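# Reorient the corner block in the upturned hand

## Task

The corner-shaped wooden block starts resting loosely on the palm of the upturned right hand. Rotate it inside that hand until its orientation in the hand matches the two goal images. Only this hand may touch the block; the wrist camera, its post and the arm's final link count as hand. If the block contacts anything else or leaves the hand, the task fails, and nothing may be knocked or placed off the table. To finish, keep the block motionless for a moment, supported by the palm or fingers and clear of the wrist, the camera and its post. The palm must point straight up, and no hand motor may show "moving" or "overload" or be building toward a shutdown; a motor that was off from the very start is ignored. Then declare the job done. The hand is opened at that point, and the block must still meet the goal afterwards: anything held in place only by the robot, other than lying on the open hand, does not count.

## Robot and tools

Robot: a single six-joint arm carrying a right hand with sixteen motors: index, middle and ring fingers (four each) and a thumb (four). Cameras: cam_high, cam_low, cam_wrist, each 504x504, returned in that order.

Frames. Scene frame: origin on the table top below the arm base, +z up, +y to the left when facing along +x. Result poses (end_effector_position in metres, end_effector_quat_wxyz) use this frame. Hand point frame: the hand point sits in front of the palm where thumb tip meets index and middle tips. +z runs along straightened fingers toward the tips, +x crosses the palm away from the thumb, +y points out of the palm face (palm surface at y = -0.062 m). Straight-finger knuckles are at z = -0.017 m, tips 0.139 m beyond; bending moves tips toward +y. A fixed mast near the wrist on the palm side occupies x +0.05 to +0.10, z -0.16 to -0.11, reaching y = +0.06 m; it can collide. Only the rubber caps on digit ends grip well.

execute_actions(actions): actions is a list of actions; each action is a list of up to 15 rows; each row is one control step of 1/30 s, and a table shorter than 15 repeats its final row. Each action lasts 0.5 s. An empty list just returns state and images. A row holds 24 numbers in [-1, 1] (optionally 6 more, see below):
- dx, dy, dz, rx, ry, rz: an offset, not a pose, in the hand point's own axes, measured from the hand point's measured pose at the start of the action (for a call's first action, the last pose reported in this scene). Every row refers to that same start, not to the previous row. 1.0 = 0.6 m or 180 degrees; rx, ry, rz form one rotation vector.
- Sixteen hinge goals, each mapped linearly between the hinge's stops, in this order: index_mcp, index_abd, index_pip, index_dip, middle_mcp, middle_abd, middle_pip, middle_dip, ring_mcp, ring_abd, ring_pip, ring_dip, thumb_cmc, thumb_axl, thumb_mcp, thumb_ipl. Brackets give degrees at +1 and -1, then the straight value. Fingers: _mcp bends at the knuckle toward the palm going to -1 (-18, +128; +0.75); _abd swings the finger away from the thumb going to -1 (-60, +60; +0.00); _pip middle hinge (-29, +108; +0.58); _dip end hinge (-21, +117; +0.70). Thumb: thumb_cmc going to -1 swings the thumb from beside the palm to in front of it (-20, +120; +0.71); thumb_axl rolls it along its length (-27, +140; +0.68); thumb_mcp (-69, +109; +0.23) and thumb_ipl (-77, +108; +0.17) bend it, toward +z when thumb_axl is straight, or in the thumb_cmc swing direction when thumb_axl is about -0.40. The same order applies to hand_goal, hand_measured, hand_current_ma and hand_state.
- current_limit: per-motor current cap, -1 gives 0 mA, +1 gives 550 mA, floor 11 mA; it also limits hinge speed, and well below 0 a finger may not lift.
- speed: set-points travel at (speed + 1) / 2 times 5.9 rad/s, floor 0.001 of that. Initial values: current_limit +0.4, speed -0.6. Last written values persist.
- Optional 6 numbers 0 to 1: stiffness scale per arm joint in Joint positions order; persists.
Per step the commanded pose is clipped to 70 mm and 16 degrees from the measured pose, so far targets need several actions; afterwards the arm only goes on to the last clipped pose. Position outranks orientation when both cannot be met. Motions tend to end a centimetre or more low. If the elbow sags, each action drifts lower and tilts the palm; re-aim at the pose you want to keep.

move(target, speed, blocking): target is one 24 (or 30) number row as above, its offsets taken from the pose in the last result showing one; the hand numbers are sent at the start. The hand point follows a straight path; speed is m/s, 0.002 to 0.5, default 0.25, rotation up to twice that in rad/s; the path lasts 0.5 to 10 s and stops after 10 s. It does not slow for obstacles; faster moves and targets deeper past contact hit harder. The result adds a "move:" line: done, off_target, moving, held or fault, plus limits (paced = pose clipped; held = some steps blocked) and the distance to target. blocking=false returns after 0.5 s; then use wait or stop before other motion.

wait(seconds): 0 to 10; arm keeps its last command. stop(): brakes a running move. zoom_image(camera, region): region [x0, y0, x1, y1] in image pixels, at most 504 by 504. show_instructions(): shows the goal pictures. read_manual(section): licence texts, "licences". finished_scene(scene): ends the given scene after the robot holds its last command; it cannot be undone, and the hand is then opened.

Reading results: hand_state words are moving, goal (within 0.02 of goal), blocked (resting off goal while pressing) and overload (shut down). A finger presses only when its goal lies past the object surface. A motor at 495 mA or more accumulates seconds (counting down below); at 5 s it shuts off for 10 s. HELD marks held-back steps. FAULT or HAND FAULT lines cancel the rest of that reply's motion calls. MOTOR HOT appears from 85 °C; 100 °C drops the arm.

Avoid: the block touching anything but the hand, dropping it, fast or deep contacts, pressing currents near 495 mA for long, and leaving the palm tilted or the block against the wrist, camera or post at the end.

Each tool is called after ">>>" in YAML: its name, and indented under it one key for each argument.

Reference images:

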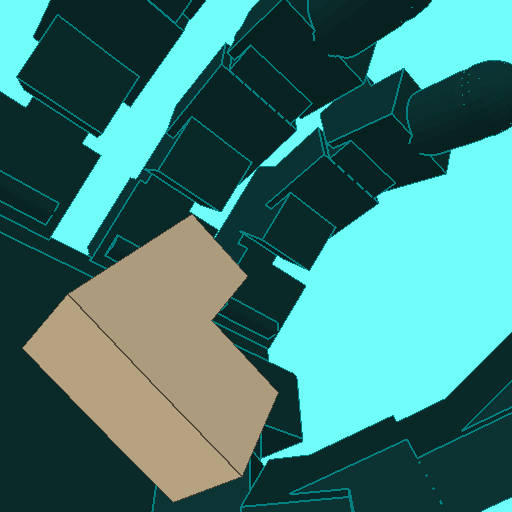

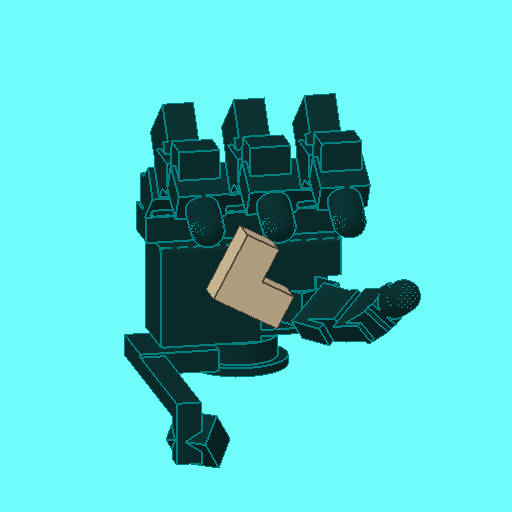

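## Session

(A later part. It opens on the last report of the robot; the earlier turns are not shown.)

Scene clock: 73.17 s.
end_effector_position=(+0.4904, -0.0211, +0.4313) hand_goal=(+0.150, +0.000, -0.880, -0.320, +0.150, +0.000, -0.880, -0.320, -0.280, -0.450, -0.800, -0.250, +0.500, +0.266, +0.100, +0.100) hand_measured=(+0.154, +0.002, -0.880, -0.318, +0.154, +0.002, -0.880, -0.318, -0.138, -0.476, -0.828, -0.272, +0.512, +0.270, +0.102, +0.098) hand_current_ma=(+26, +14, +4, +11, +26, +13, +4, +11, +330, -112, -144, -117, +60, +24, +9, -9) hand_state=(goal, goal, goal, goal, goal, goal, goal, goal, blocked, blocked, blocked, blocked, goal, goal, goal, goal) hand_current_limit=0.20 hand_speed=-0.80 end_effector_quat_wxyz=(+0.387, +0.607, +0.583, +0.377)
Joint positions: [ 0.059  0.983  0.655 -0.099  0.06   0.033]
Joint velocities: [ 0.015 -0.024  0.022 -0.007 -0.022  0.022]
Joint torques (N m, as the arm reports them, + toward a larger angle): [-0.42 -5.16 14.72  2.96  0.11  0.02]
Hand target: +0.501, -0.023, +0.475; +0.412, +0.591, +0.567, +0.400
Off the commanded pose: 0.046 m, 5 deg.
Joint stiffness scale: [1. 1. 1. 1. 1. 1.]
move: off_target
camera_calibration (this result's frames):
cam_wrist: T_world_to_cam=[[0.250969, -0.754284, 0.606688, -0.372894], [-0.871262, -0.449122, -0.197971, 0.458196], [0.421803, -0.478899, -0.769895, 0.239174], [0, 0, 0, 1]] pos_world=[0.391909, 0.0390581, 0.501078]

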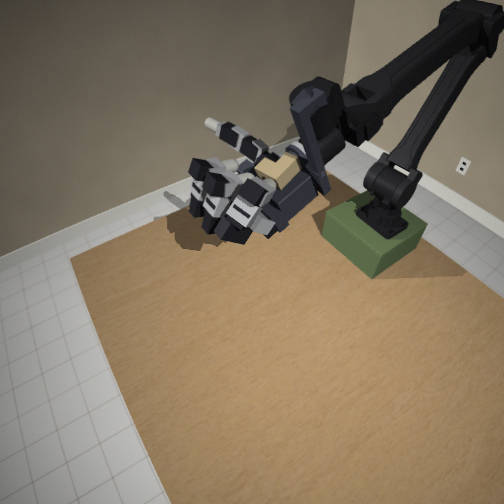

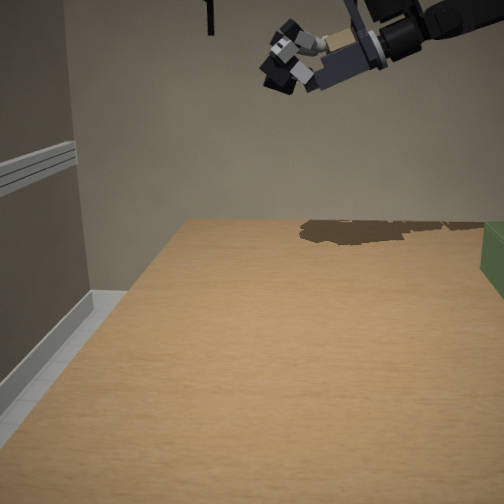

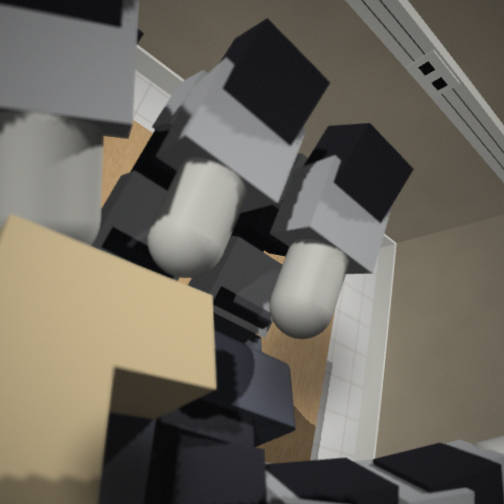

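>>> move:
  target: [0,0.075,0,-0.027,0,0,0.15,0,-0.88,-0.32,0.2,0,-0.88,-0.32,-0.2,-0.6,-0.7,-0.1,0.5,0.266,0.1,0.1,0.2,-0.7]
  speed: 0.06

>>> zoom_image:
  camera: "cam_high"
  region: [170, 80, 340, 250]

Scene clock: 74.47 s.
end_effector_position=(+0.4942, -0.0210, +0.4280) hand_goal=(+0.150, +0.000, -0.880, -0.320, +0.200, +0.000, -0.880, -0.320, -0.200, -0.600, -0.700, -0.100, +0.500, +0.266, +0.100, +0.100) hand_measured=(+0.154, +0.002, -0.880, -0.318, +0.206, +0.002, -0.880, -0.318, -0.118, -0.610, -0.690, -0.122, +0.512, +0.270, +0.102, +0.098) hand_current_ma=(+26, +14, +4, +11, +28, +13, +4, +11, +330, -41, +56, -110, +60, +24, +9, -9) hand_state=(goal, goal, goal, goal, goal, goal, goal, goal, blocked, goal, goal, blocked, goal, goal, goal, goal) hand_current_limit=0.20 hand_speed=-0.70 end_effector_quat_wxyz=(+0.388, +0.607, +0.583, +0.377)
Joint positions: [ 0.059  0.999  0.655 -0.081  0.06   0.033]
Joint velocities: [-0.005 -0.015 -0.002 -0.012 -0.007  0.007]
Joint torques (N m, as the arm reports them, + toward a larger angle): [-0.35 -5.49 14.59  3.12  0.13 -0.01]
Hand target: +0.505, -0.023, +0.472; +0.413, +0.590, +0.566, +0.400
Off the commanded pose: 0.047 m, 5 deg.
Joint stiffness scale: [1. 1. 1. 1. 1. 1.]
move: off_target
camera_calibration (this result's frames):
cam_wrist: T_world_to_cam=[[0.250506, -0.754299, 0.606861, -0.371583], [-0.871111, -0.449117, -0.198646, 0.461145], [0.42239, -0.478881, -0.769584, 0.234623], [0, 0, 0, 1]] pos_world=[0.395689, 0.0391797, 0.497666]

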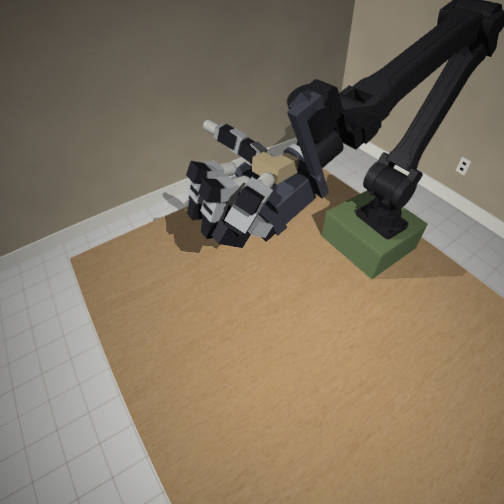

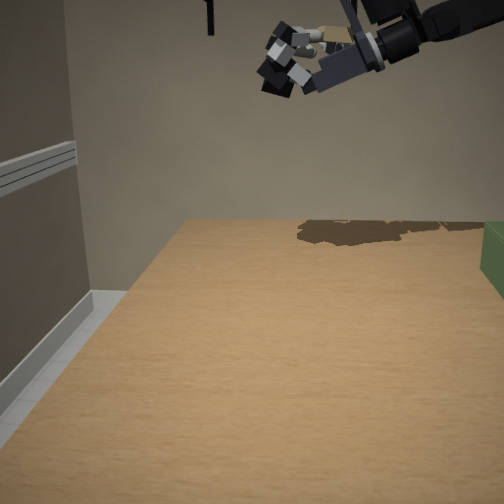

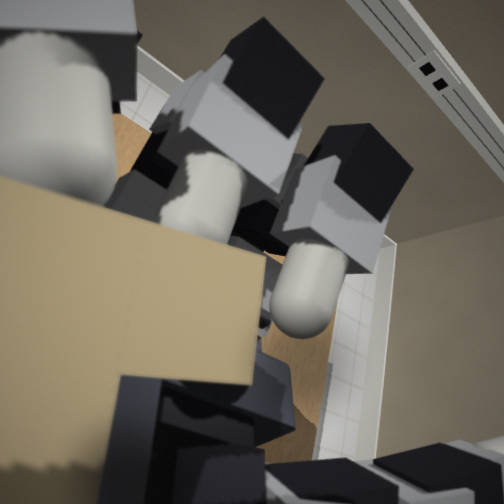

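Region (170, 80, 340, 250) of cam_high's 504x504 image, scaled by 2.965, with more detail than that image has.

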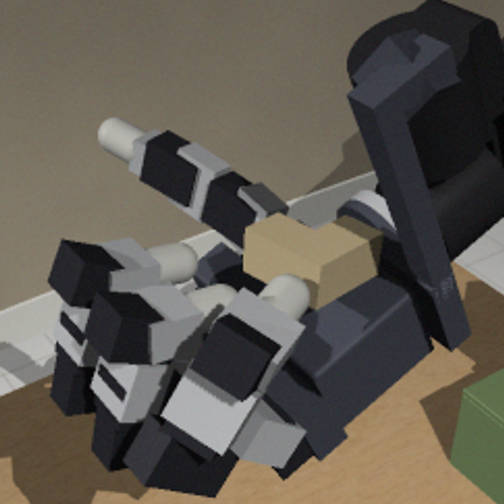

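>>> move:
  target: [0,0.075,0,-0.027,0,0,0.15,0,-0.88,-0.32,0.2,0,-0.88,-0.32,-0.08,-0.5,-0.85,-0.3,0.5,0.266,0.1,0.1,0.2,-0.7]
  speed: 0.06

>>> move:
  target: [0,0.075,0,-0.02,0,0,0.3,0,-0.88,-0.32,0.42,0,-0.88,-0.32,-0.08,-0.5,-0.85,-0.3,0.5,0.266,0.1,0.1,0.2,-0.7]
  speed: 0.06

>>> zoom_image:
  camera: "cam_high"
  region: [170, 80, 340, 250]

Scene clock: 76.00 s.
end_effector_position=(+0.4976, -0.0209, +0.4250) hand_goal=(+0.150, +0.000, -0.880, -0.320, +0.200, +0.000, -0.880, -0.320, -0.080, -0.500, -0.850, -0.300, +0.500, +0.266, +0.100, +0.100) hand_measured=(+0.154, +0.002, -0.880, -0.318, +0.206, +0.002, -0.880, -0.318, -0.076, -0.504, -0.850, -0.298, +0.512, +0.270, +0.102, +0.098) hand_current_ma=(+26, +14, +4, +11, +30, +13, +4, +10, +29, -20, +4, +11, +60, +24, +9, -9) hand_state=(goal, goal, goal, goal, goal, goal, goal, goal, goal, goal, goal, goal, goal, goal, goal, goal) hand_current_limit=0.20 hand_speed=-0.70 end_effector_quat_wxyz=(+0.388, +0.607, +0.582, +0.377)
Joint positions: [ 0.059  1.015  0.655 -0.065  0.06   0.033]
Joint velocities: [-0.005 -0.005  0.017 -0.002 -0.007 -0.037]
Joint torques (N m, as the arm reports them, + toward a larger angle): [-0.51 -5.55 14.56  2.98  0.1  -0.02]
Hand target: +0.509, -0.022, +0.468; +0.413, +0.590, +0.566, +0.401
Off the commanded pose: 0.046 m, 5 deg.
Joint stiffness scale: [1. 1. 1. 1. 1. 1.]
move: off_target
camera_calibration (this result's frames):
cam_wrist: T_world_to_cam=[[0.249811, -0.754321, 0.60712, -0.370323], [-0.870883, -0.449109, -0.199658, 0.463921], [0.423269, -0.478854, -0.769118, 0.230297], [0, 0, 0, 1]] pos_world=[0.399054, 0.039288, 0.494582]

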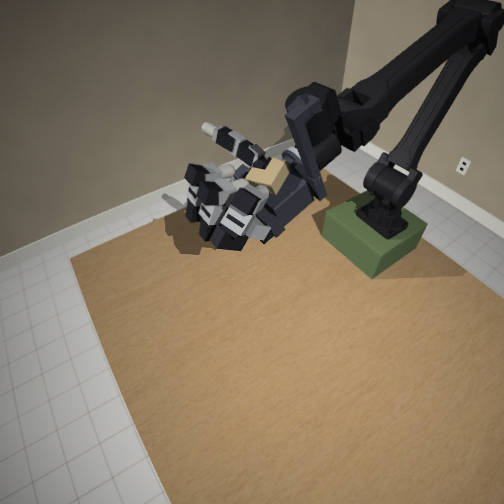

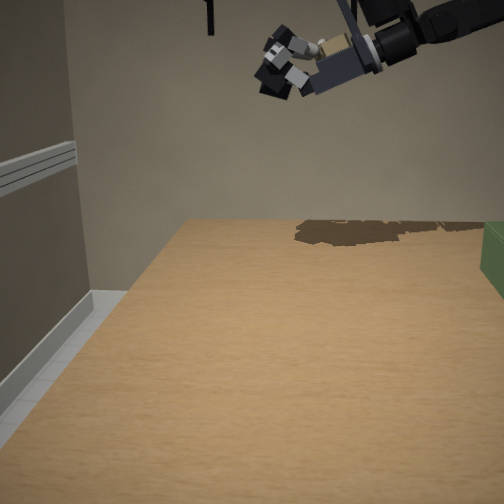

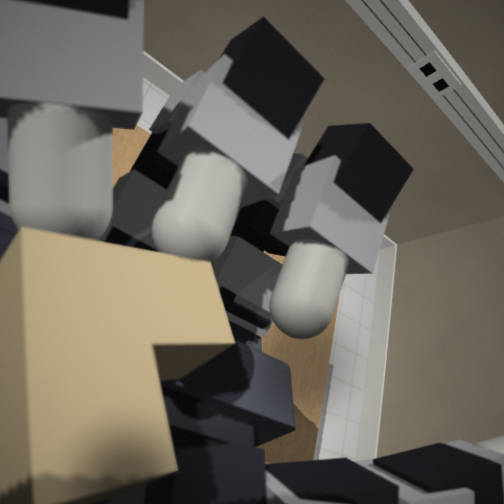

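Scene clock: 77.17 s.
end_effector_position=(+0.5015, -0.0208, +0.4280) hand_goal=(+0.300, +0.000, -0.880, -0.320, +0.420, +0.000, -0.880, -0.320, -0.080, -0.500, -0.850, -0.300, +0.500, +0.266, +0.100, +0.100) hand_measured=(+0.306, +0.002, -0.880, -0.318, +0.426, +0.002, -0.880, -0.318, -0.076, -0.504, -0.850, -0.298, +0.512, +0.270, +0.102, +0.098) hand_current_ma=(+30, +14, +4, +11, +33, +13, +4, +10, +29, -20, +4, +10, +60, +24, +9, -9) hand_state=(goal, goal, goal, goal, goal, goal, goal, goal, goal, goal, goal, goal, goal, goal, goal, goal) hand_current_limit=0.20 hand_speed=-0.70 end_effector_quat_wxyz=(+0.389, +0.606, +0.582, +0.378)
Joint positions: [ 0.059  1.024  0.667 -0.065  0.06   0.033]
Joint velocities: [-0.005  0.005  0.002  0.002 -0.051 -0.037]
Joint torques (N m, as the arm reports them, + toward a larger angle): [-0.43 -5.26 14.64  2.12  0.07  0.  ]
Hand target: +0.513, -0.022, +0.466; +0.407, +0.594, +0.570, +0.395
Off the commanded pose: 0.041 m, 3 deg.
Joint stiffness scale: [1. 1. 1. 1. 1. 1.]
move: off_target
camera_calibration (this result's frames):
cam_wrist: T_world_to_cam=[[0.248188, -0.754373, 0.607721, -0.372443], [-0.870348, -0.449091, -0.20202, 0.468661], [0.42532, -0.478789, -0.768026, 0.229519], [0, 0, 0, 1]] pos_world=[0.402716, 0.0394018, 0.497297]

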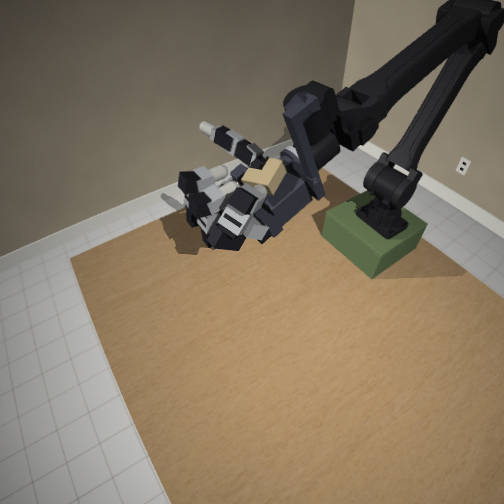

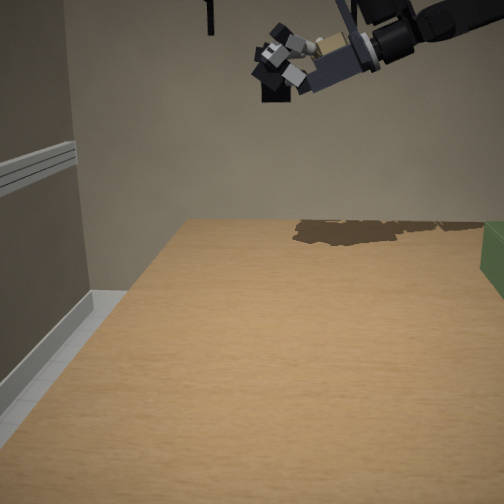

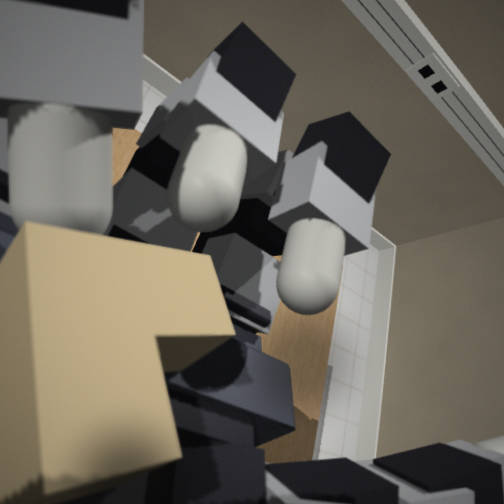

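Region (170, 80, 340, 250) of cam_high's 504x504 image, scaled by 2.965, with more detail than that image has.

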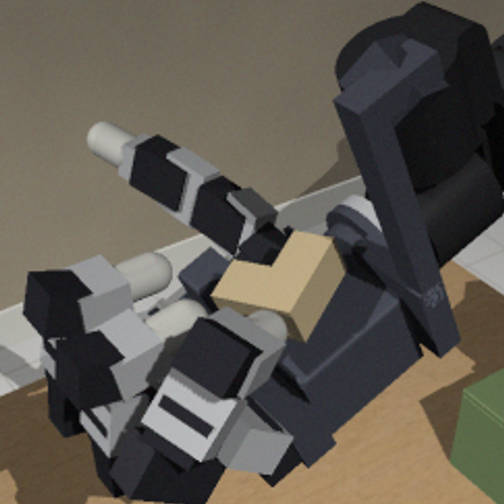

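>>> move:
  target: [0,0.06,0,0.005,0,0,0.3,0,-0.88,-0.32,0.5,0,-0.88,-0.32,-0.08,-0.5,-0.85,-0.3,0.5,0.266,0.1,0.1,0.2,-0.7]
  speed: 0.06

>>> zoom_image:
  camera: "cam_high"
  region: [170, 80, 340, 250]

Scene clock: 86.30 s.
end_effector_position=(+0.5041, -0.0203, +0.4227) hand_goal=(+0.300, +0.000, -0.880, -0.320, +0.500, +0.000, -0.880, -0.320, -0.080, -0.500, -0.850, -0.300, +0.500, +0.266, +0.100, +0.100) hand_measured=(+0.306, +0.002, -0.880, -0.318, +0.506, +0.002, -0.880, -0.318, -0.076, -0.504, -0.850, -0.298, +0.512, +0.270, +0.102, +0.098) hand_current_ma=(+33, +14, +4, +11, +36, +13, +4, +10, +29, -20, +4, +10, +60, +24, +9, -9) hand_state=(goal, goal, goal, goal, goal, goal, goal, goal, goal, goal, goal, goal, goal, goal, goal, goal) hand_current_limit=0.20 hand_speed=-0.70 end_effector_quat_wxyz=(+0.368, +0.618, +0.596, +0.356)
Joint positions: [ 0.059  1.025  0.704 -0.173  0.058  0.033]
Joint velocities: [ 0.005 -0.015 -0.007 -0.012 -0.007 -0.022]
Joint torques (N m, as the arm reports them, + toward a larger angle): [-0.28 -5.89 14.6   1.61  0.02  0.08]
Hand target: +0.513, -0.022, +0.461; +0.384, +0.609, +0.585, +0.373
Off the commanded pose: 0.040 m, 3 deg.
Joint stiffness scale: [1. 1. 1. 1. 1. 1.]
move: off_target
camera_calibration (this result's frames):
cam_wrist: T_world_to_cam=[[0.292451, -0.753051, 0.589395, -0.384113], [-0.881773, -0.45087, -0.138536, 0.448981], [0.370065, -0.479198, -0.795877, 0.264141], [0, 0, 0, 1]] pos_world=[0.410484, 0.039751, 0.498818]

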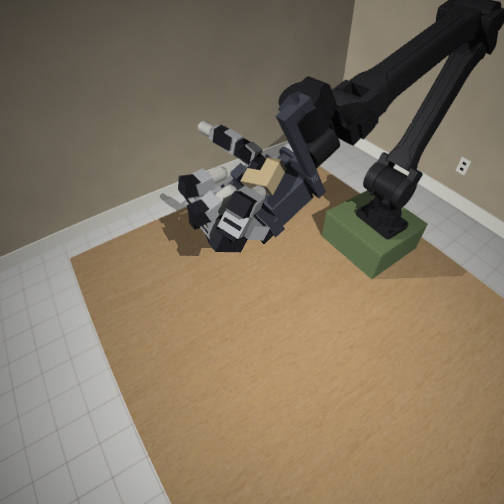

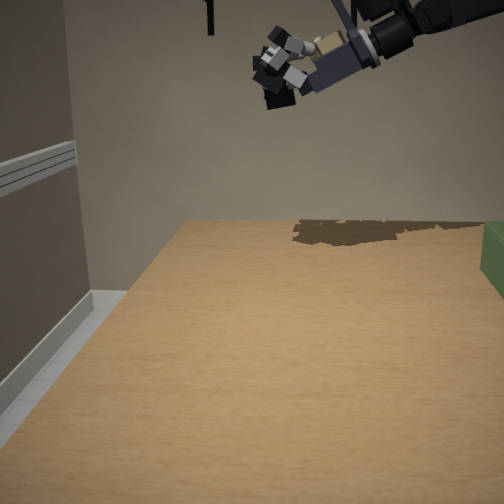

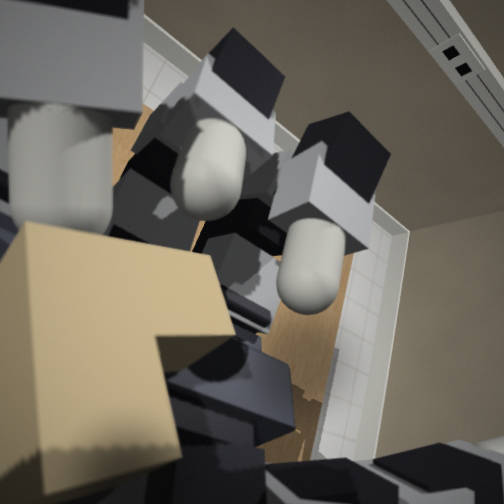

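Region (170, 80, 340, 250) of cam_high's 504x504 image, scaled by 2.965, with more detail than that image has.

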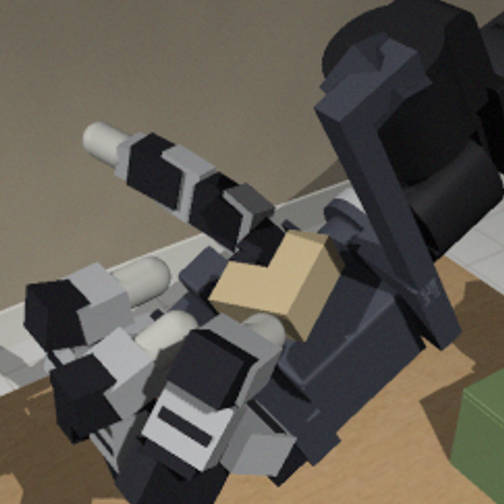

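>>> execute_actions:
  actions:
    - [[0,0.085,-0.02,-0.06,0,0,0.3,0,-0.88,-0.32,0.4,0,-0.88,-0.32,-0.08,-0.5,-0.85,-0.3,0.75,0.3,0.1,0.1,0.2,-0.3]]
    - [[0,0.085,-0.02,-0.06,0,0,0.3,0,-0.88,-0.32,0.4,0,-0.88,-0.32,-0.08,-0.5,-0.85,-0.3,0.9,0.3,0.1,0.1,0.2,-0.3]]

>>> zoom_image:
  camera: "cam_high"
  region: [170, 70, 340, 240]

Scene clock: 87.80 s.
end_effector_position=(+0.5143, -0.0205, +0.4836) hand_goal=(+0.300, +0.000, -0.880, -0.320, +0.400, +0.000, -0.880, -0.320, -0.080, -0.500, -0.850, -0.300, +0.900, +0.300, +0.100, +0.100) hand_measured=(+0.308, +0.002, -0.880, -0.318, +0.416, +0.002, -0.880, -0.318, -0.074, -0.504, -0.850, -0.298, +0.910, +0.300, +0.102, +0.098) hand_current_ma=(+48, +14, +3, +10, +87, +13, +4, +10, +33, -19, +0, +10, +48, -5, +8, -9) hand_state=(goal, goal, goal, goal, goal, goal, goal, goal, goal, goal, goal, goal, goal, goal, goal, goal) hand_current_limit=0.20 hand_speed=-0.30 end_effector_quat_wxyz=(+0.447, +0.564, +0.537, +0.440)
Joint positions: [0.059 1.066 0.696 0.159 0.063 0.029]
Joint velocities: [-0.005 -0.005  0.002 -0.007 -0.022 -0.022]
Joint torques (N m, as the arm reports them, + toward a larger angle): [-0.56 -6.45 11.69  3.1   0.21 -0.05]
Hand target: +0.518, -0.022, +0.504; +0.463, +0.552, +0.527, +0.450
Off the commanded pose: 0.022 m, 3 deg.
Joint stiffness scale: [1. 1. 1. 1. 1. 1.]
Step readings (end_effector_position; steps 1 to 15: 1st action; 16 to 30: 2nd action):
0: (+0.5041, -0.0203, +0.4227)
1: (+0.5050, -0.0205, +0.4276)
2: (+0.5066, -0.0206, +0.4344)
4: (+0.5092, -0.0205, +0.4481)
8: (+0.5103, -0.0204, +0.4567)
15: (+0.5123, -0.0203, +0.4527)
16: (+0.5123, -0.0205, +0.4575)
17: (+0.5129, -0.0206, +0.4644)
19: (+0.5131, -0.0205, +0.4782)
23: (+0.5124, -0.0205, +0.4869)
30: end_effector_position above
camera_calibration (this result's frames):
cam_wrist: T_world_to_cam=[[0.114912, -0.756028, 0.644373, -0.358424], [-0.809216, -0.447476, -0.380704, 0.546224], [0.576164, -0.477689, -0.66321, 0.138663], [0, 0, 0, 1]] pos_world=[0.403308, 0.0396814, 0.530871]

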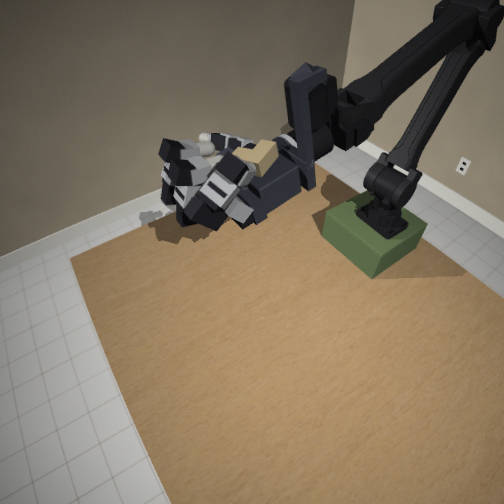

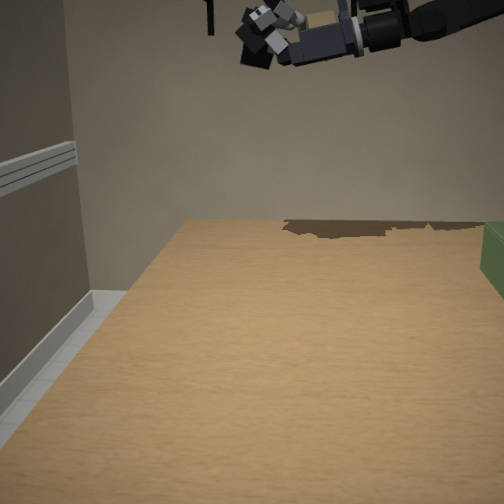

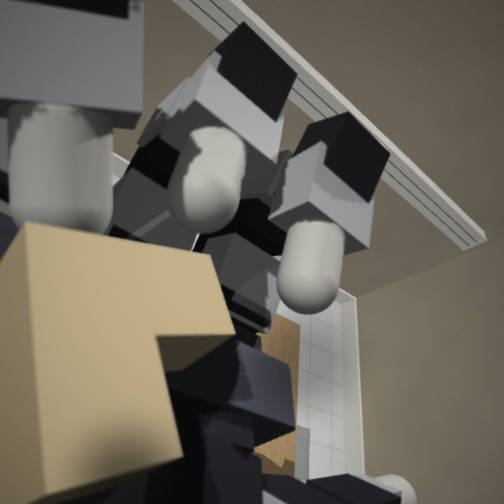

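Region (170, 70, 340, 240) of cam_high's 504x504 image, scaled by 2.965, with more detail than that image has.

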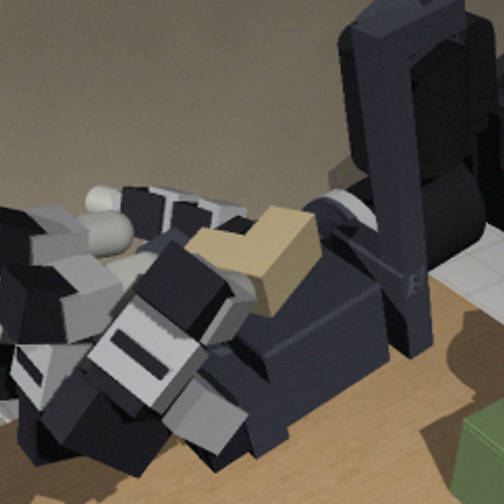

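>>> execute_actions:
  actions:
    - [[0,0.03,0,-0.016,0,0,0.35,0.8,0.1,0.3,0.45,0.3,-0.3,0.2,0.15,-0.2,-0.8,-0.2,0.9,0.3,0.1,0.1,0.2,0.3]]
    - [[0,0.03,0,-0.016,0,0,0.35,0.8,0.1,0.3,0.45,0.6,0.2,0.3,0.15,0.65,-0.8,-0.16,0.9,0.3,0.1,0.1,0.2,0.3]]
    - [[0,0.03,0,-0.016,0,0,0.35,0.8,0.1,0.3,0.45,0.6,0.2,0.3,-0.3,0.7,-0.75,-0.1,0.9,0.3,0.1,0.1,0.2,-0.2]]
    - [[0,0.03,0,-0.016,0,0,0.35,0.8,0.1,0.3,0.45,0.6,0.2,0.3,-0.36,0.6,-0.66,0.03,0.9,0.3,0.1,0.1,0.2,-0.4]]

>>> zoom_image:
  camera: "cam_high"
  region: [170, 70, 340, 240]

Scene clock: 91.67 s.
end_effector_position=(+0.5144, -0.0204, +0.4935) hand_goal=(+0.350, +0.800, +0.100, +0.300, +0.450, +0.600, +0.200, +0.300, -0.360, +0.600, -0.660, +0.030, +0.900, +0.300, +0.100, +0.100) hand_measured=(+0.356, +0.798, +0.100, +0.298, +0.458, +0.598, +0.200, +0.298, -0.354, +0.606, -0.666, +0.026, +0.910, +0.300, +0.102, +0.098) hand_current_ma=(+38, -8, -3, -13, +47, -12, +0, -13, +36, +26, -31, -19, +50, -5, +8, -9) hand_state=(goal, goal, goal, goal, goal, goal, goal, goal, goal, goal, goal, goal, goal, goal, goal, goal) hand_current_limit=0.20 hand_speed=-0.40 end_effector_quat_wxyz=(+0.459, +0.554, +0.527, +0.453)
Joint positions: [0.059 1.074 0.696 0.212 0.063 0.029]
Joint velocities: [-0.024  0.005 -0.002  0.007 -0.037 -0.007]
Joint torques (N m, as the arm reports them, + toward a larger angle): [-0.13 -6.35 10.93  3.22  0.13 -0.03]
Hand target: +0.517, -0.021, +0.508; +0.470, +0.545, +0.518, +0.463
Off the commanded pose: 0.015 m, 2 deg.
Joint stiffness scale: [1. 1. 1. 1. 1. 1.]
Step readings (end_effector_position; steps 1 to 15: 1st action; 16 to 30: 2nd action; 31 to 45: 3rd action; 46 to 60: 4th action):
0: (+0.5143, -0.0204, +0.4836)
1: (+0.5144, -0.0204, +0.4840)
2: (+0.5144, -0.0204, +0.4848)
4: (+0.5144, -0.0204, +0.4859)
8: (+0.5144, -0.0204, +0.4862)
15: (+0.5145, -0.0204, +0.4860)
16: (+0.5145, -0.0204, +0.4864)
17: (+0.5146, -0.0204, +0.4869)
19: (+0.5145, -0.0204, +0.4881)
23: (+0.5145, -0.0204, +0.4885)
30: (+0.5145, -0.0204, +0.4885)
31: (+0.5146, -0.0204, +0.4889)
32: (+0.5146, -0.0204, +0.4893)
34: (+0.5146, -0.0204, +0.4903)
38: (+0.5146, -0.0204, +0.4909)
45: (+0.5146, -0.0204, +0.4909)
46: (+0.5145, -0.0204, +0.4915)
47: (+0.5145, -0.0204, +0.4919)
49: (+0.5144, -0.0204, +0.4931)
53: (+0.5144, -0.0204, +0.4935)
60: end_effector_position above
camera_calibration (this result's frames):
cam_wrist: T_world_to_cam=[[0.0856254, -0.756708, 0.648121, -0.351589], [-0.79109, -0.447088, -0.417479, 0.558914], [0.605677, -0.476976, -0.636906, 0.117039], [0, 0, 0, 1]] pos_world=[0.401368, 0.0396578, 0.53575]

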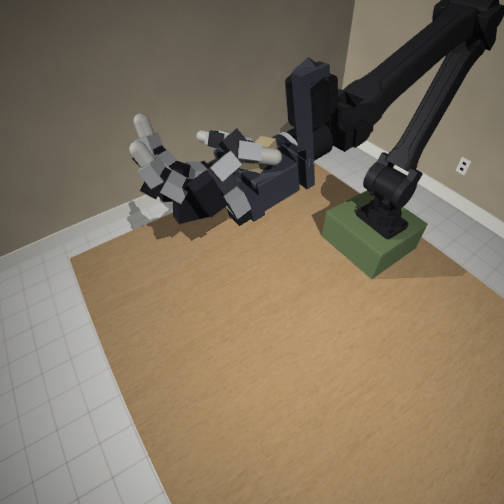

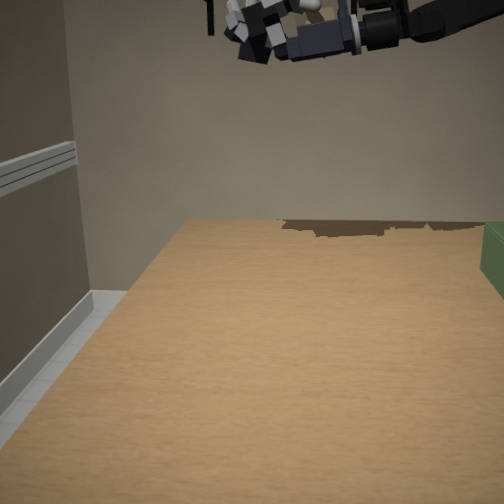

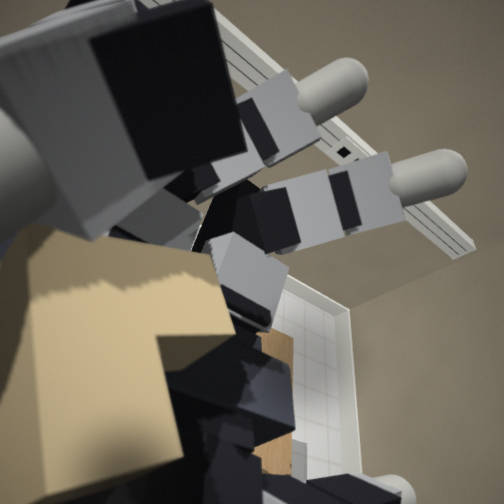

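Region (170, 70, 340, 240) of cam_high's 504x504 image, scaled by 2.965, with more detail than that image has.

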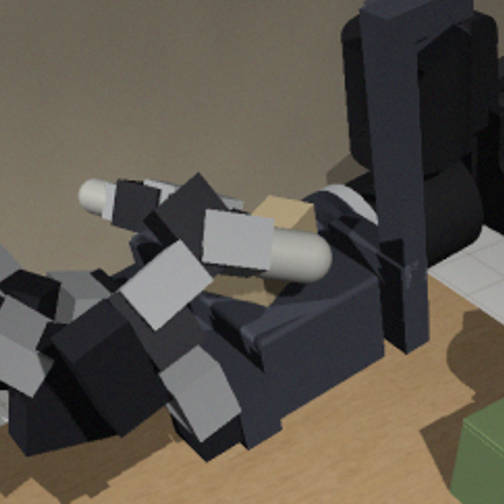

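>>> execute_actions:
  actions:
    - [[0,0.025,0,-0.012,0,0,0.35,0.8,0.1,0.3,0.45,0.6,0.2,0.3,-0.4,0.3,-0.66,0.03,0.9,0.3,0.1,0.1,0.2,-0.7]]
    - [[0,0.025,0,-0.012,0,0,0.35,0.8,0.1,0.3,0.45,0.6,0.2,0.3,-0.4,0.0,-0.66,0.03,0.9,0.3,0.1,0.1,0.2,-0.7]]

>>> zoom_image:
  camera: "cam_high"
  region: [170, 70, 340, 240]

Scene clock: 92.90 s.
end_effector_position=(+0.5144, -0.0204, +0.4935) hand_goal=(+0.350, +0.800, +0.100, +0.300, +0.450, +0.600, +0.200, +0.300, -0.400, +0.000, -0.660, +0.030, +0.900, +0.300, +0.100, +0.100) hand_measured=(+0.356, +0.798, +0.100, +0.298, +0.458, +0.598, +0.200, +0.298, -0.396, +0.006, -0.662, +0.028, +0.910, +0.300, +0.102, +0.098) hand_current_ma=(+38, -8, -3, -13, +47, -12, +0, -13, +20, +12, -11, -15, +50, -5, +8, -9) hand_state=(goal, goal, goal, goal, goal, goal, goal, goal, goal, moving, goal, goal, goal, goal, goal, goal) hand_current_limit=0.20 hand_speed=-0.70 end_effector_quat_wxyz=(+0.459, +0.554, +0.527, +0.453)
Joint positions: [0.059 1.074 0.696 0.212 0.063 0.029]
Joint velocities: [ 0.005 -0.015  0.002  0.012  0.051 -0.081]
Joint torques (N m, as the arm reports them, + toward a larger angle): [-0.26 -6.43 10.74  3.15  0.13 -0.04]
Hand target: +0.516, -0.021, +0.508; +0.469, +0.545, +0.518, +0.463
Off the commanded pose: 0.015 m, 2 deg.
Joint stiffness scale: [1. 1. 1. 1. 1. 1.]
Step readings (end_effector_position; steps 1 to 15: 1st action; 16 to 30: 2nd action):
0: (+0.5144, -0.0204, +0.4935)
1: (+0.5144, -0.0204, +0.4935)
2: (+0.5144, -0.0204, +0.4935)
4: (+0.5144, -0.0204, +0.4935)
8: (+0.5144, -0.0204, +0.4935)
15: (+0.5144, -0.0204, +0.4935)
16: (+0.5144, -0.0204, +0.4935)
17: (+0.5144, -0.0204, +0.4935)
19: (+0.5144, -0.0204, +0.4935)
23: (+0.5144, -0.0204, +0.4935)
30: end_effector_position above
camera_calibration (this result's frames):
cam_wrist: T_world_to_cam=[[0.0856254, -0.756708, 0.648121, -0.351589], [-0.79109, -0.447088, -0.417479, 0.558914], [0.605677, -0.476976, -0.636906, 0.117039], [0, 0, 0, 1]] pos_world=[0.401368, 0.0396578, 0.53575]

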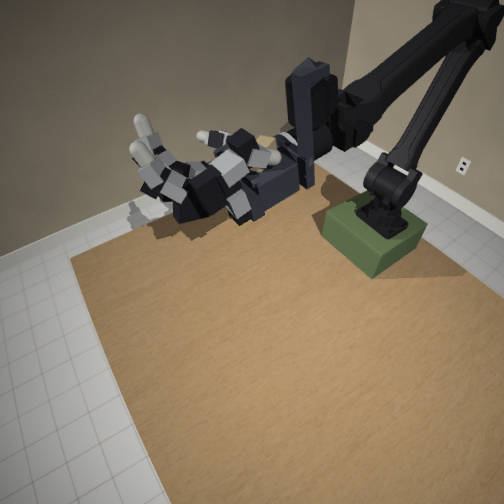

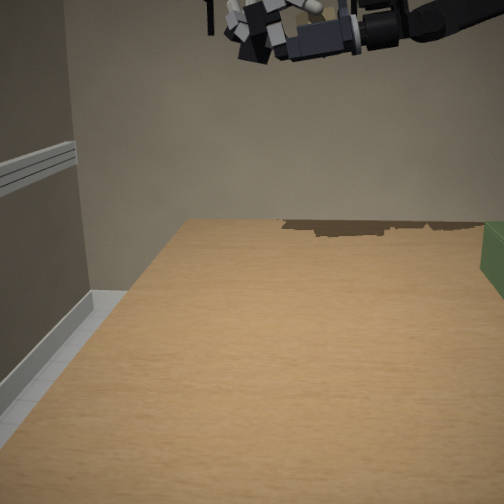

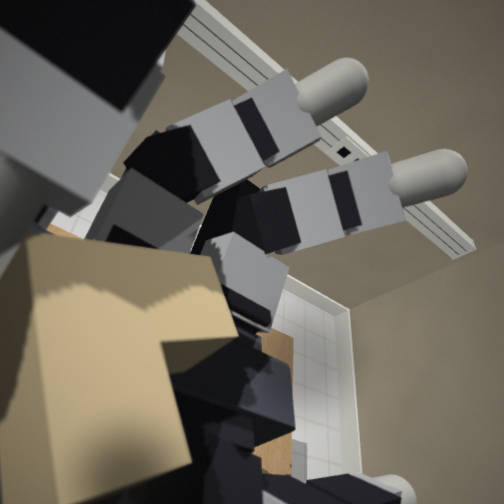

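Region (170, 70, 340, 240) of cam_high's 504x504 image, scaled by 2.965, with more detail than that image has.

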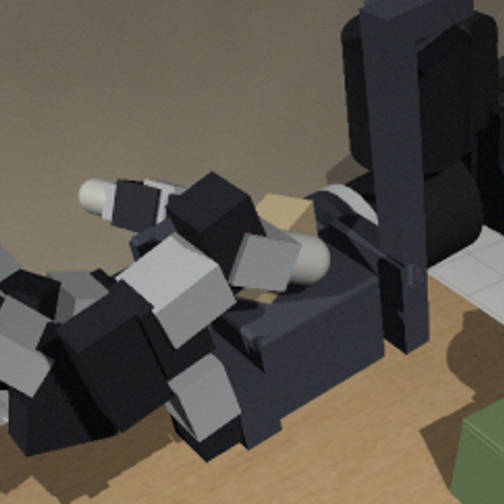

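Just touching. Continue the sweep.

>>> execute_actions:
  actions:
    - [[0,0.025,0,-0.012,0,0,0.35,0.8,0.1,0.3,0.45,0.6,0.2,0.3,-0.4,-0.35,-0.66,0.03,0.9,0.3,0.1,0.1,0.2,-0.7]]
    - [[0,0.025,0,-0.012,0,0,0.35,0.8,0.1,0.3,0.45,0.6,0.2,0.3,-0.4,-0.7,-0.66,0.03,0.9,0.3,0.1,0.1,0.2,-0.7]]

>>> zoom_image:
  camera: "cam_high"
  region: [170, 70, 340, 240]

Scene clock: 94.40 s.
end_effector_position=(+0.5144, -0.0204, +0.4935) hand_goal=(+0.350, +0.800, +0.100, +0.300, +0.450, +0.600, +0.200, +0.300, -0.400, -0.700, -0.660, +0.030, +0.900, +0.300, +0.100, +0.100) hand_measured=(+0.356, +0.798, +0.100, +0.298, +0.458, +0.598, +0.200, +0.298, -0.396, -0.686, -0.662, +0.028, +0.910, +0.300, +0.102, +0.098) hand_current_ma=(+38, -8, -3, -13, +47, -12, +0, -13, +15, -23, -11, -15, +50, -5, +8, -9) hand_state=(goal, goal, goal, goal, goal, goal, goal, goal, goal, moving, goal, goal, goal, goal, goal, goal) hand_current_limit=0.20 hand_speed=-0.70 end_effector_quat_wxyz=(+0.459, +0.554, +0.527, +0.453)
Joint positions: [0.059 1.074 0.696 0.212 0.063 0.029]
Joint velocities: [-0.005 -0.005 -0.007  0.002 -0.037 -0.007]
Joint torques (N m, as the arm reports them, + toward a larger angle): [-0.07 -6.66 10.82  3.06  0.1   0.01]
Hand target: +0.516, -0.021, +0.508; +0.469, +0.545, +0.518, +0.463
Off the commanded pose: 0.015 m, 2 deg.
Joint stiffness scale: [1. 1. 1. 1. 1. 1.]
Step readings (end_effector_position; steps 1 to 15: 1st action; 16 to 30: 2nd action):
0: (+0.5144, -0.0204, +0.4935)
1: (+0.5144, -0.0204, +0.4935)
2: (+0.5144, -0.0204, +0.4935)
4: (+0.5144, -0.0204, +0.4935)
8: (+0.5144, -0.0204, +0.4935)
15: (+0.5144, -0.0204, +0.4935)
16: (+0.5144, -0.0204, +0.4935)
17: (+0.5144, -0.0204, +0.4935)
19: (+0.5144, -0.0204, +0.4935)
23: (+0.5144, -0.0204, +0.4935)
30: end_effector_position above
camera_calibration (this result's frames):
cam_wrist: T_world_to_cam=[[0.0856254, -0.756708, 0.648121, -0.351589], [-0.79109, -0.447088, -0.417479, 0.558914], [0.605677, -0.476976, -0.636906, 0.117039], [0, 0, 0, 1]] pos_world=[0.401368, 0.0396578, 0.53575]

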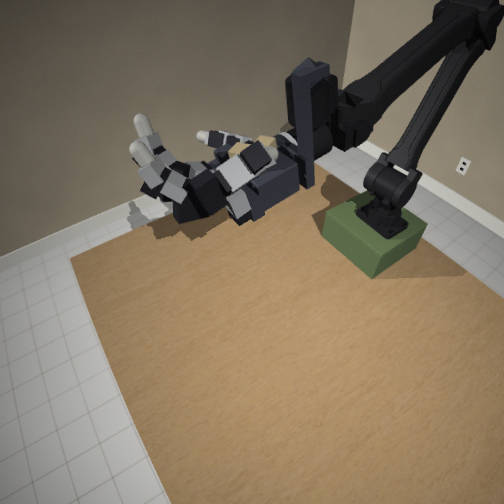

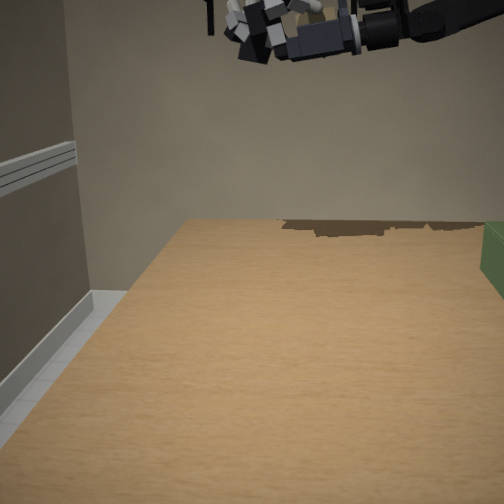

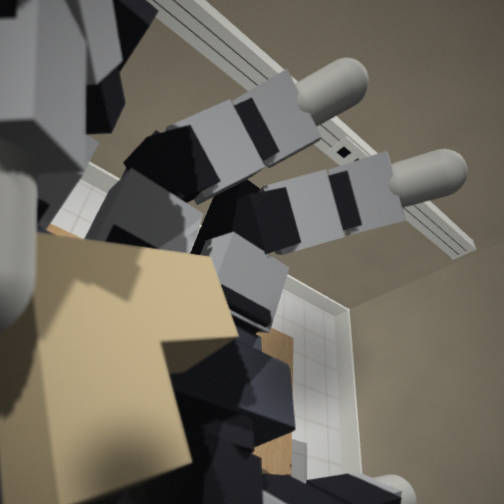

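Region (170, 70, 340, 240) of cam_high's 504x504 image, scaled by 2.965, with more detail than that image has.

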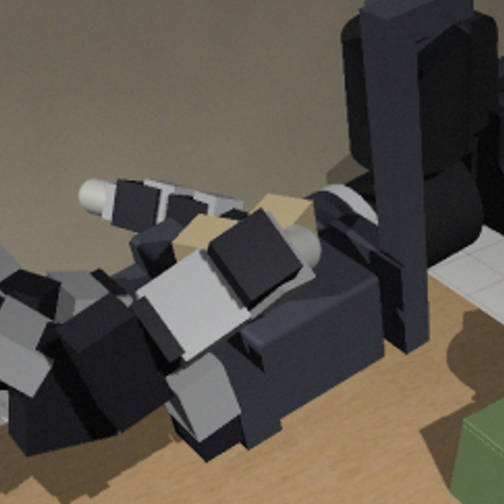

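>>> execute_actions:
  actions:
    - [[0,0.025,0,-0.012,0,0,0.35,0.8,0.1,0.3,0.45,0.6,0.2,0.3,-0.4,-1,-0.7,-0.03,0.9,0.3,0.1,0.1,0.2,-0.7]]
    - [[0,0.025,0,-0.012,0,0,0.35,0.8,0.1,0.3,0.45,0.6,0.2,0.3,-0.45,-1,-0.74,-0.1,0.9,0.3,0.1,0.1,0.2,-0.7]]

>>> zoom_image:
  camera: "cam_high"
  region: [170, 70, 340, 240]

Scene clock: 95.80 s.
end_effector_position=(+0.5144, -0.0204, +0.4935) hand_goal=(+0.350, +0.800, +0.100, +0.300, +0.450, +0.600, +0.200, +0.300, -0.450, -1.000, -0.740, -0.100, +0.900, +0.300, +0.100, +0.100) hand_measured=(+0.356, +0.798, +0.100, +0.298, +0.458, +0.598, +0.200, +0.298, -0.446, -0.998, -0.738, -0.096, +0.910, +0.300, +0.102, +0.098) hand_current_ma=(+38, -8, -3, -13, +47, -12, +0, -13, +20, +6, +15, +20, +50, -5, +8, -9) hand_state=(goal, goal, goal, goal, goal, goal, goal, goal, goal, goal, goal, goal, goal, goal, goal, goal) hand_current_limit=0.20 hand_speed=-0.70 end_effector_quat_wxyz=(+0.459, +0.554, +0.527, +0.453)
Joint positions: [0.059 1.074 0.696 0.212 0.063 0.029]
Joint velocities: [-0.015  0.005 -0.007  0.012  0.022 -0.007]
Joint torques (N m, as the arm reports them, + toward a larger angle): [-0.3  -6.24 10.75  3.1   0.1  -0.02]
Hand target: +0.516, -0.021, +0.508; +0.469, +0.545, +0.518, +0.463
Off the commanded pose: 0.015 m, 2 deg.
Joint stiffness scale: [1. 1. 1. 1. 1. 1.]
Step readings (end_effector_position; steps 1 to 15: 1st action; 16 to 30: 2nd action):
0: (+0.5144, -0.0204, +0.4935)
1: (+0.5144, -0.0204, +0.4935)
2: (+0.5144, -0.0204, +0.4935)
4: (+0.5144, -0.0204, +0.4935)
8: (+0.5144, -0.0204, +0.4935)
15: (+0.5144, -0.0204, +0.4935)
16: (+0.5144, -0.0204, +0.4935)
17: (+0.5144, -0.0204, +0.4935)
19: (+0.5144, -0.0204, +0.4935)
23: (+0.5144, -0.0204, +0.4935)
30: end_effector_position above
camera_calibration (this result's frames):
cam_wrist: T_world_to_cam=[[0.0856254, -0.756708, 0.648121, -0.351589], [-0.79109, -0.447088, -0.417479, 0.558914], [0.605677, -0.476976, -0.636906, 0.117039], [0, 0, 0, 1]] pos_world=[0.401368, 0.0396578, 0.53575]

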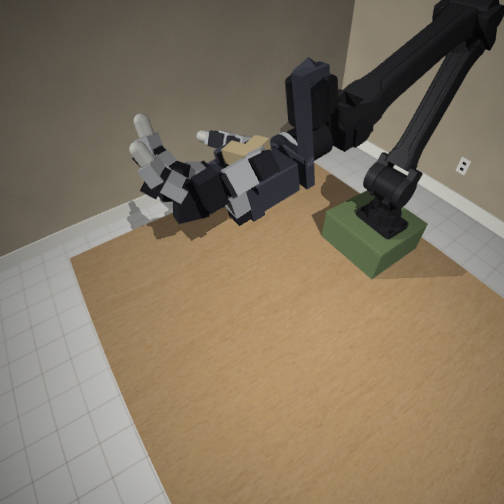

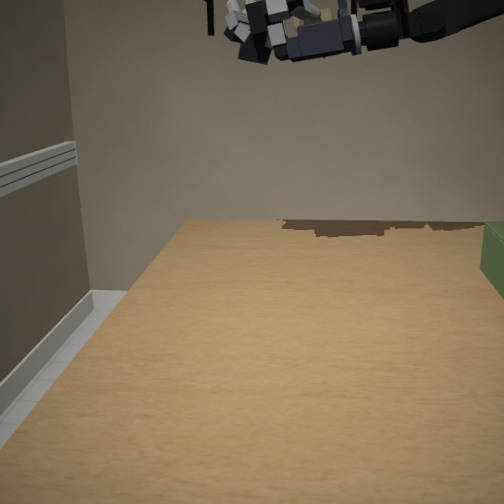

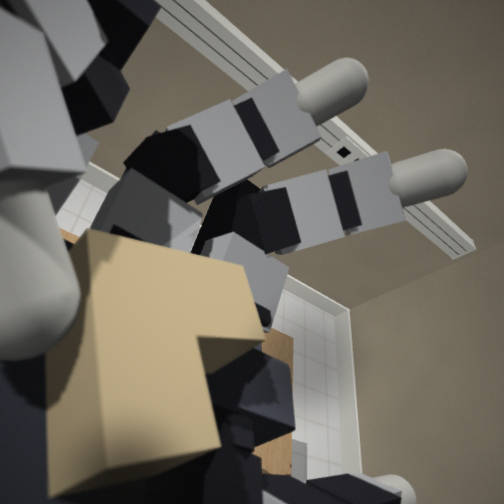

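Region (170, 70, 340, 240) of cam_high's 504x504 image, scaled by 2.965, with more detail than that image has.

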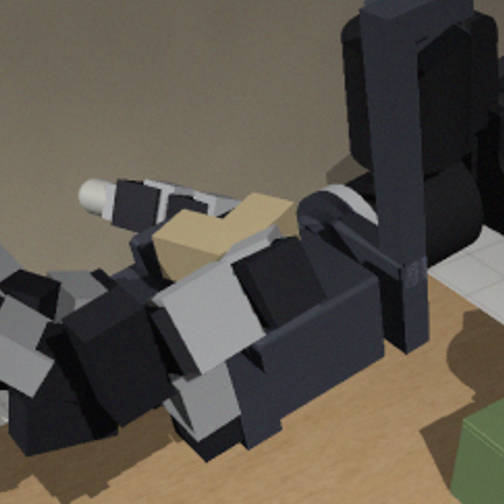

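>>> execute_actions:
  actions: []

>>> zoom_image:
  camera: "cam_high"
  region: [150,50,350,250]

Scene clock: 97.37 s.
end_effector_position=(+0.5144, -0.0204, +0.4935) hand_goal=(+0.350, +0.800, +0.100, +0.300, +0.450, +0.600, +0.200, +0.300, -0.450, -1.000, -0.740, -0.100, +0.900, +0.300, +0.100, +0.100) hand_measured=(+0.356, +0.798, +0.100, +0.298, +0.458, +0.598, +0.200, +0.298, -0.446, -0.998, -0.738, -0.096, +0.910, +0.300, +0.102, +0.098) hand_current_ma=(+38, -8, -3, -13, +47, -12, +0, -13, +20, +6, +15, +20, +50, -5, +8, -9) hand_state=(goal, goal, goal, goal, goal, goal, goal, goal, goal, goal, goal, goal, goal, goal, goal, goal) hand_current_limit=0.20 hand_speed=-0.70 end_effector_quat_wxyz=(+0.459, +0.554, +0.527, +0.453)
Joint positions: [0.059 1.074 0.696 0.212 0.063 0.029]
Joint velocities: [-0.005 -0.015 -0.002 -0.002 -0.007 -0.022]
Joint torques (N m, as the arm reports them, + toward a larger angle): [-0.21 -6.4  10.77  3.08  0.13 -0.01]
Hand target: +0.516, -0.021, +0.508; +0.469, +0.545, +0.518, +0.463
Off the commanded pose: 0.015 m, 2 deg.
Joint stiffness scale: [1. 1. 1. 1. 1. 1.]
camera_calibration (this result's frames):
cam_wrist: T_world_to_cam=[[0.0856254, -0.756708, 0.648121, -0.351589], [-0.79109, -0.447088, -0.417479, 0.558914], [0.605677, -0.476976, -0.636906, 0.117039], [0, 0, 0, 1]] pos_world=[0.401368, 0.0396578, 0.53575]

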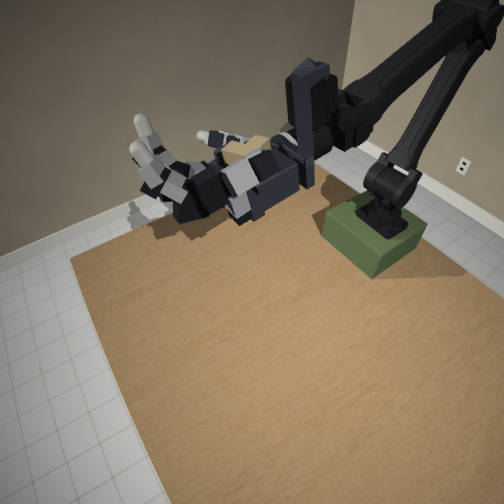

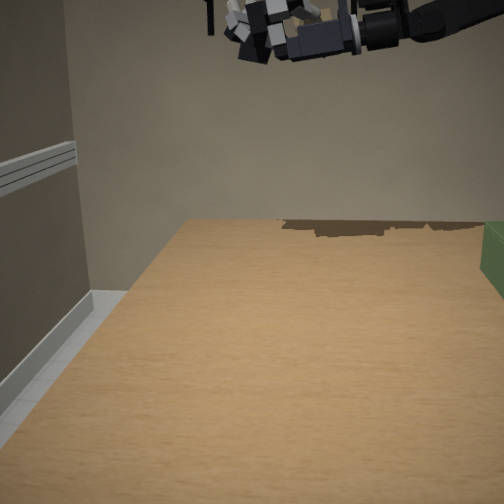

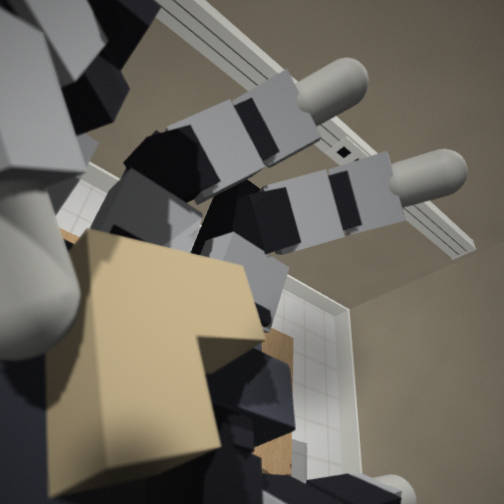

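Region (150, 50, 350, 250) of cam_high's 504x504 image, scaled by 2.520, with more detail than that image has.

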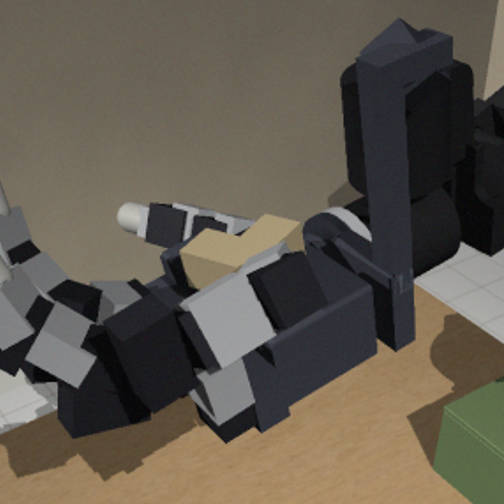

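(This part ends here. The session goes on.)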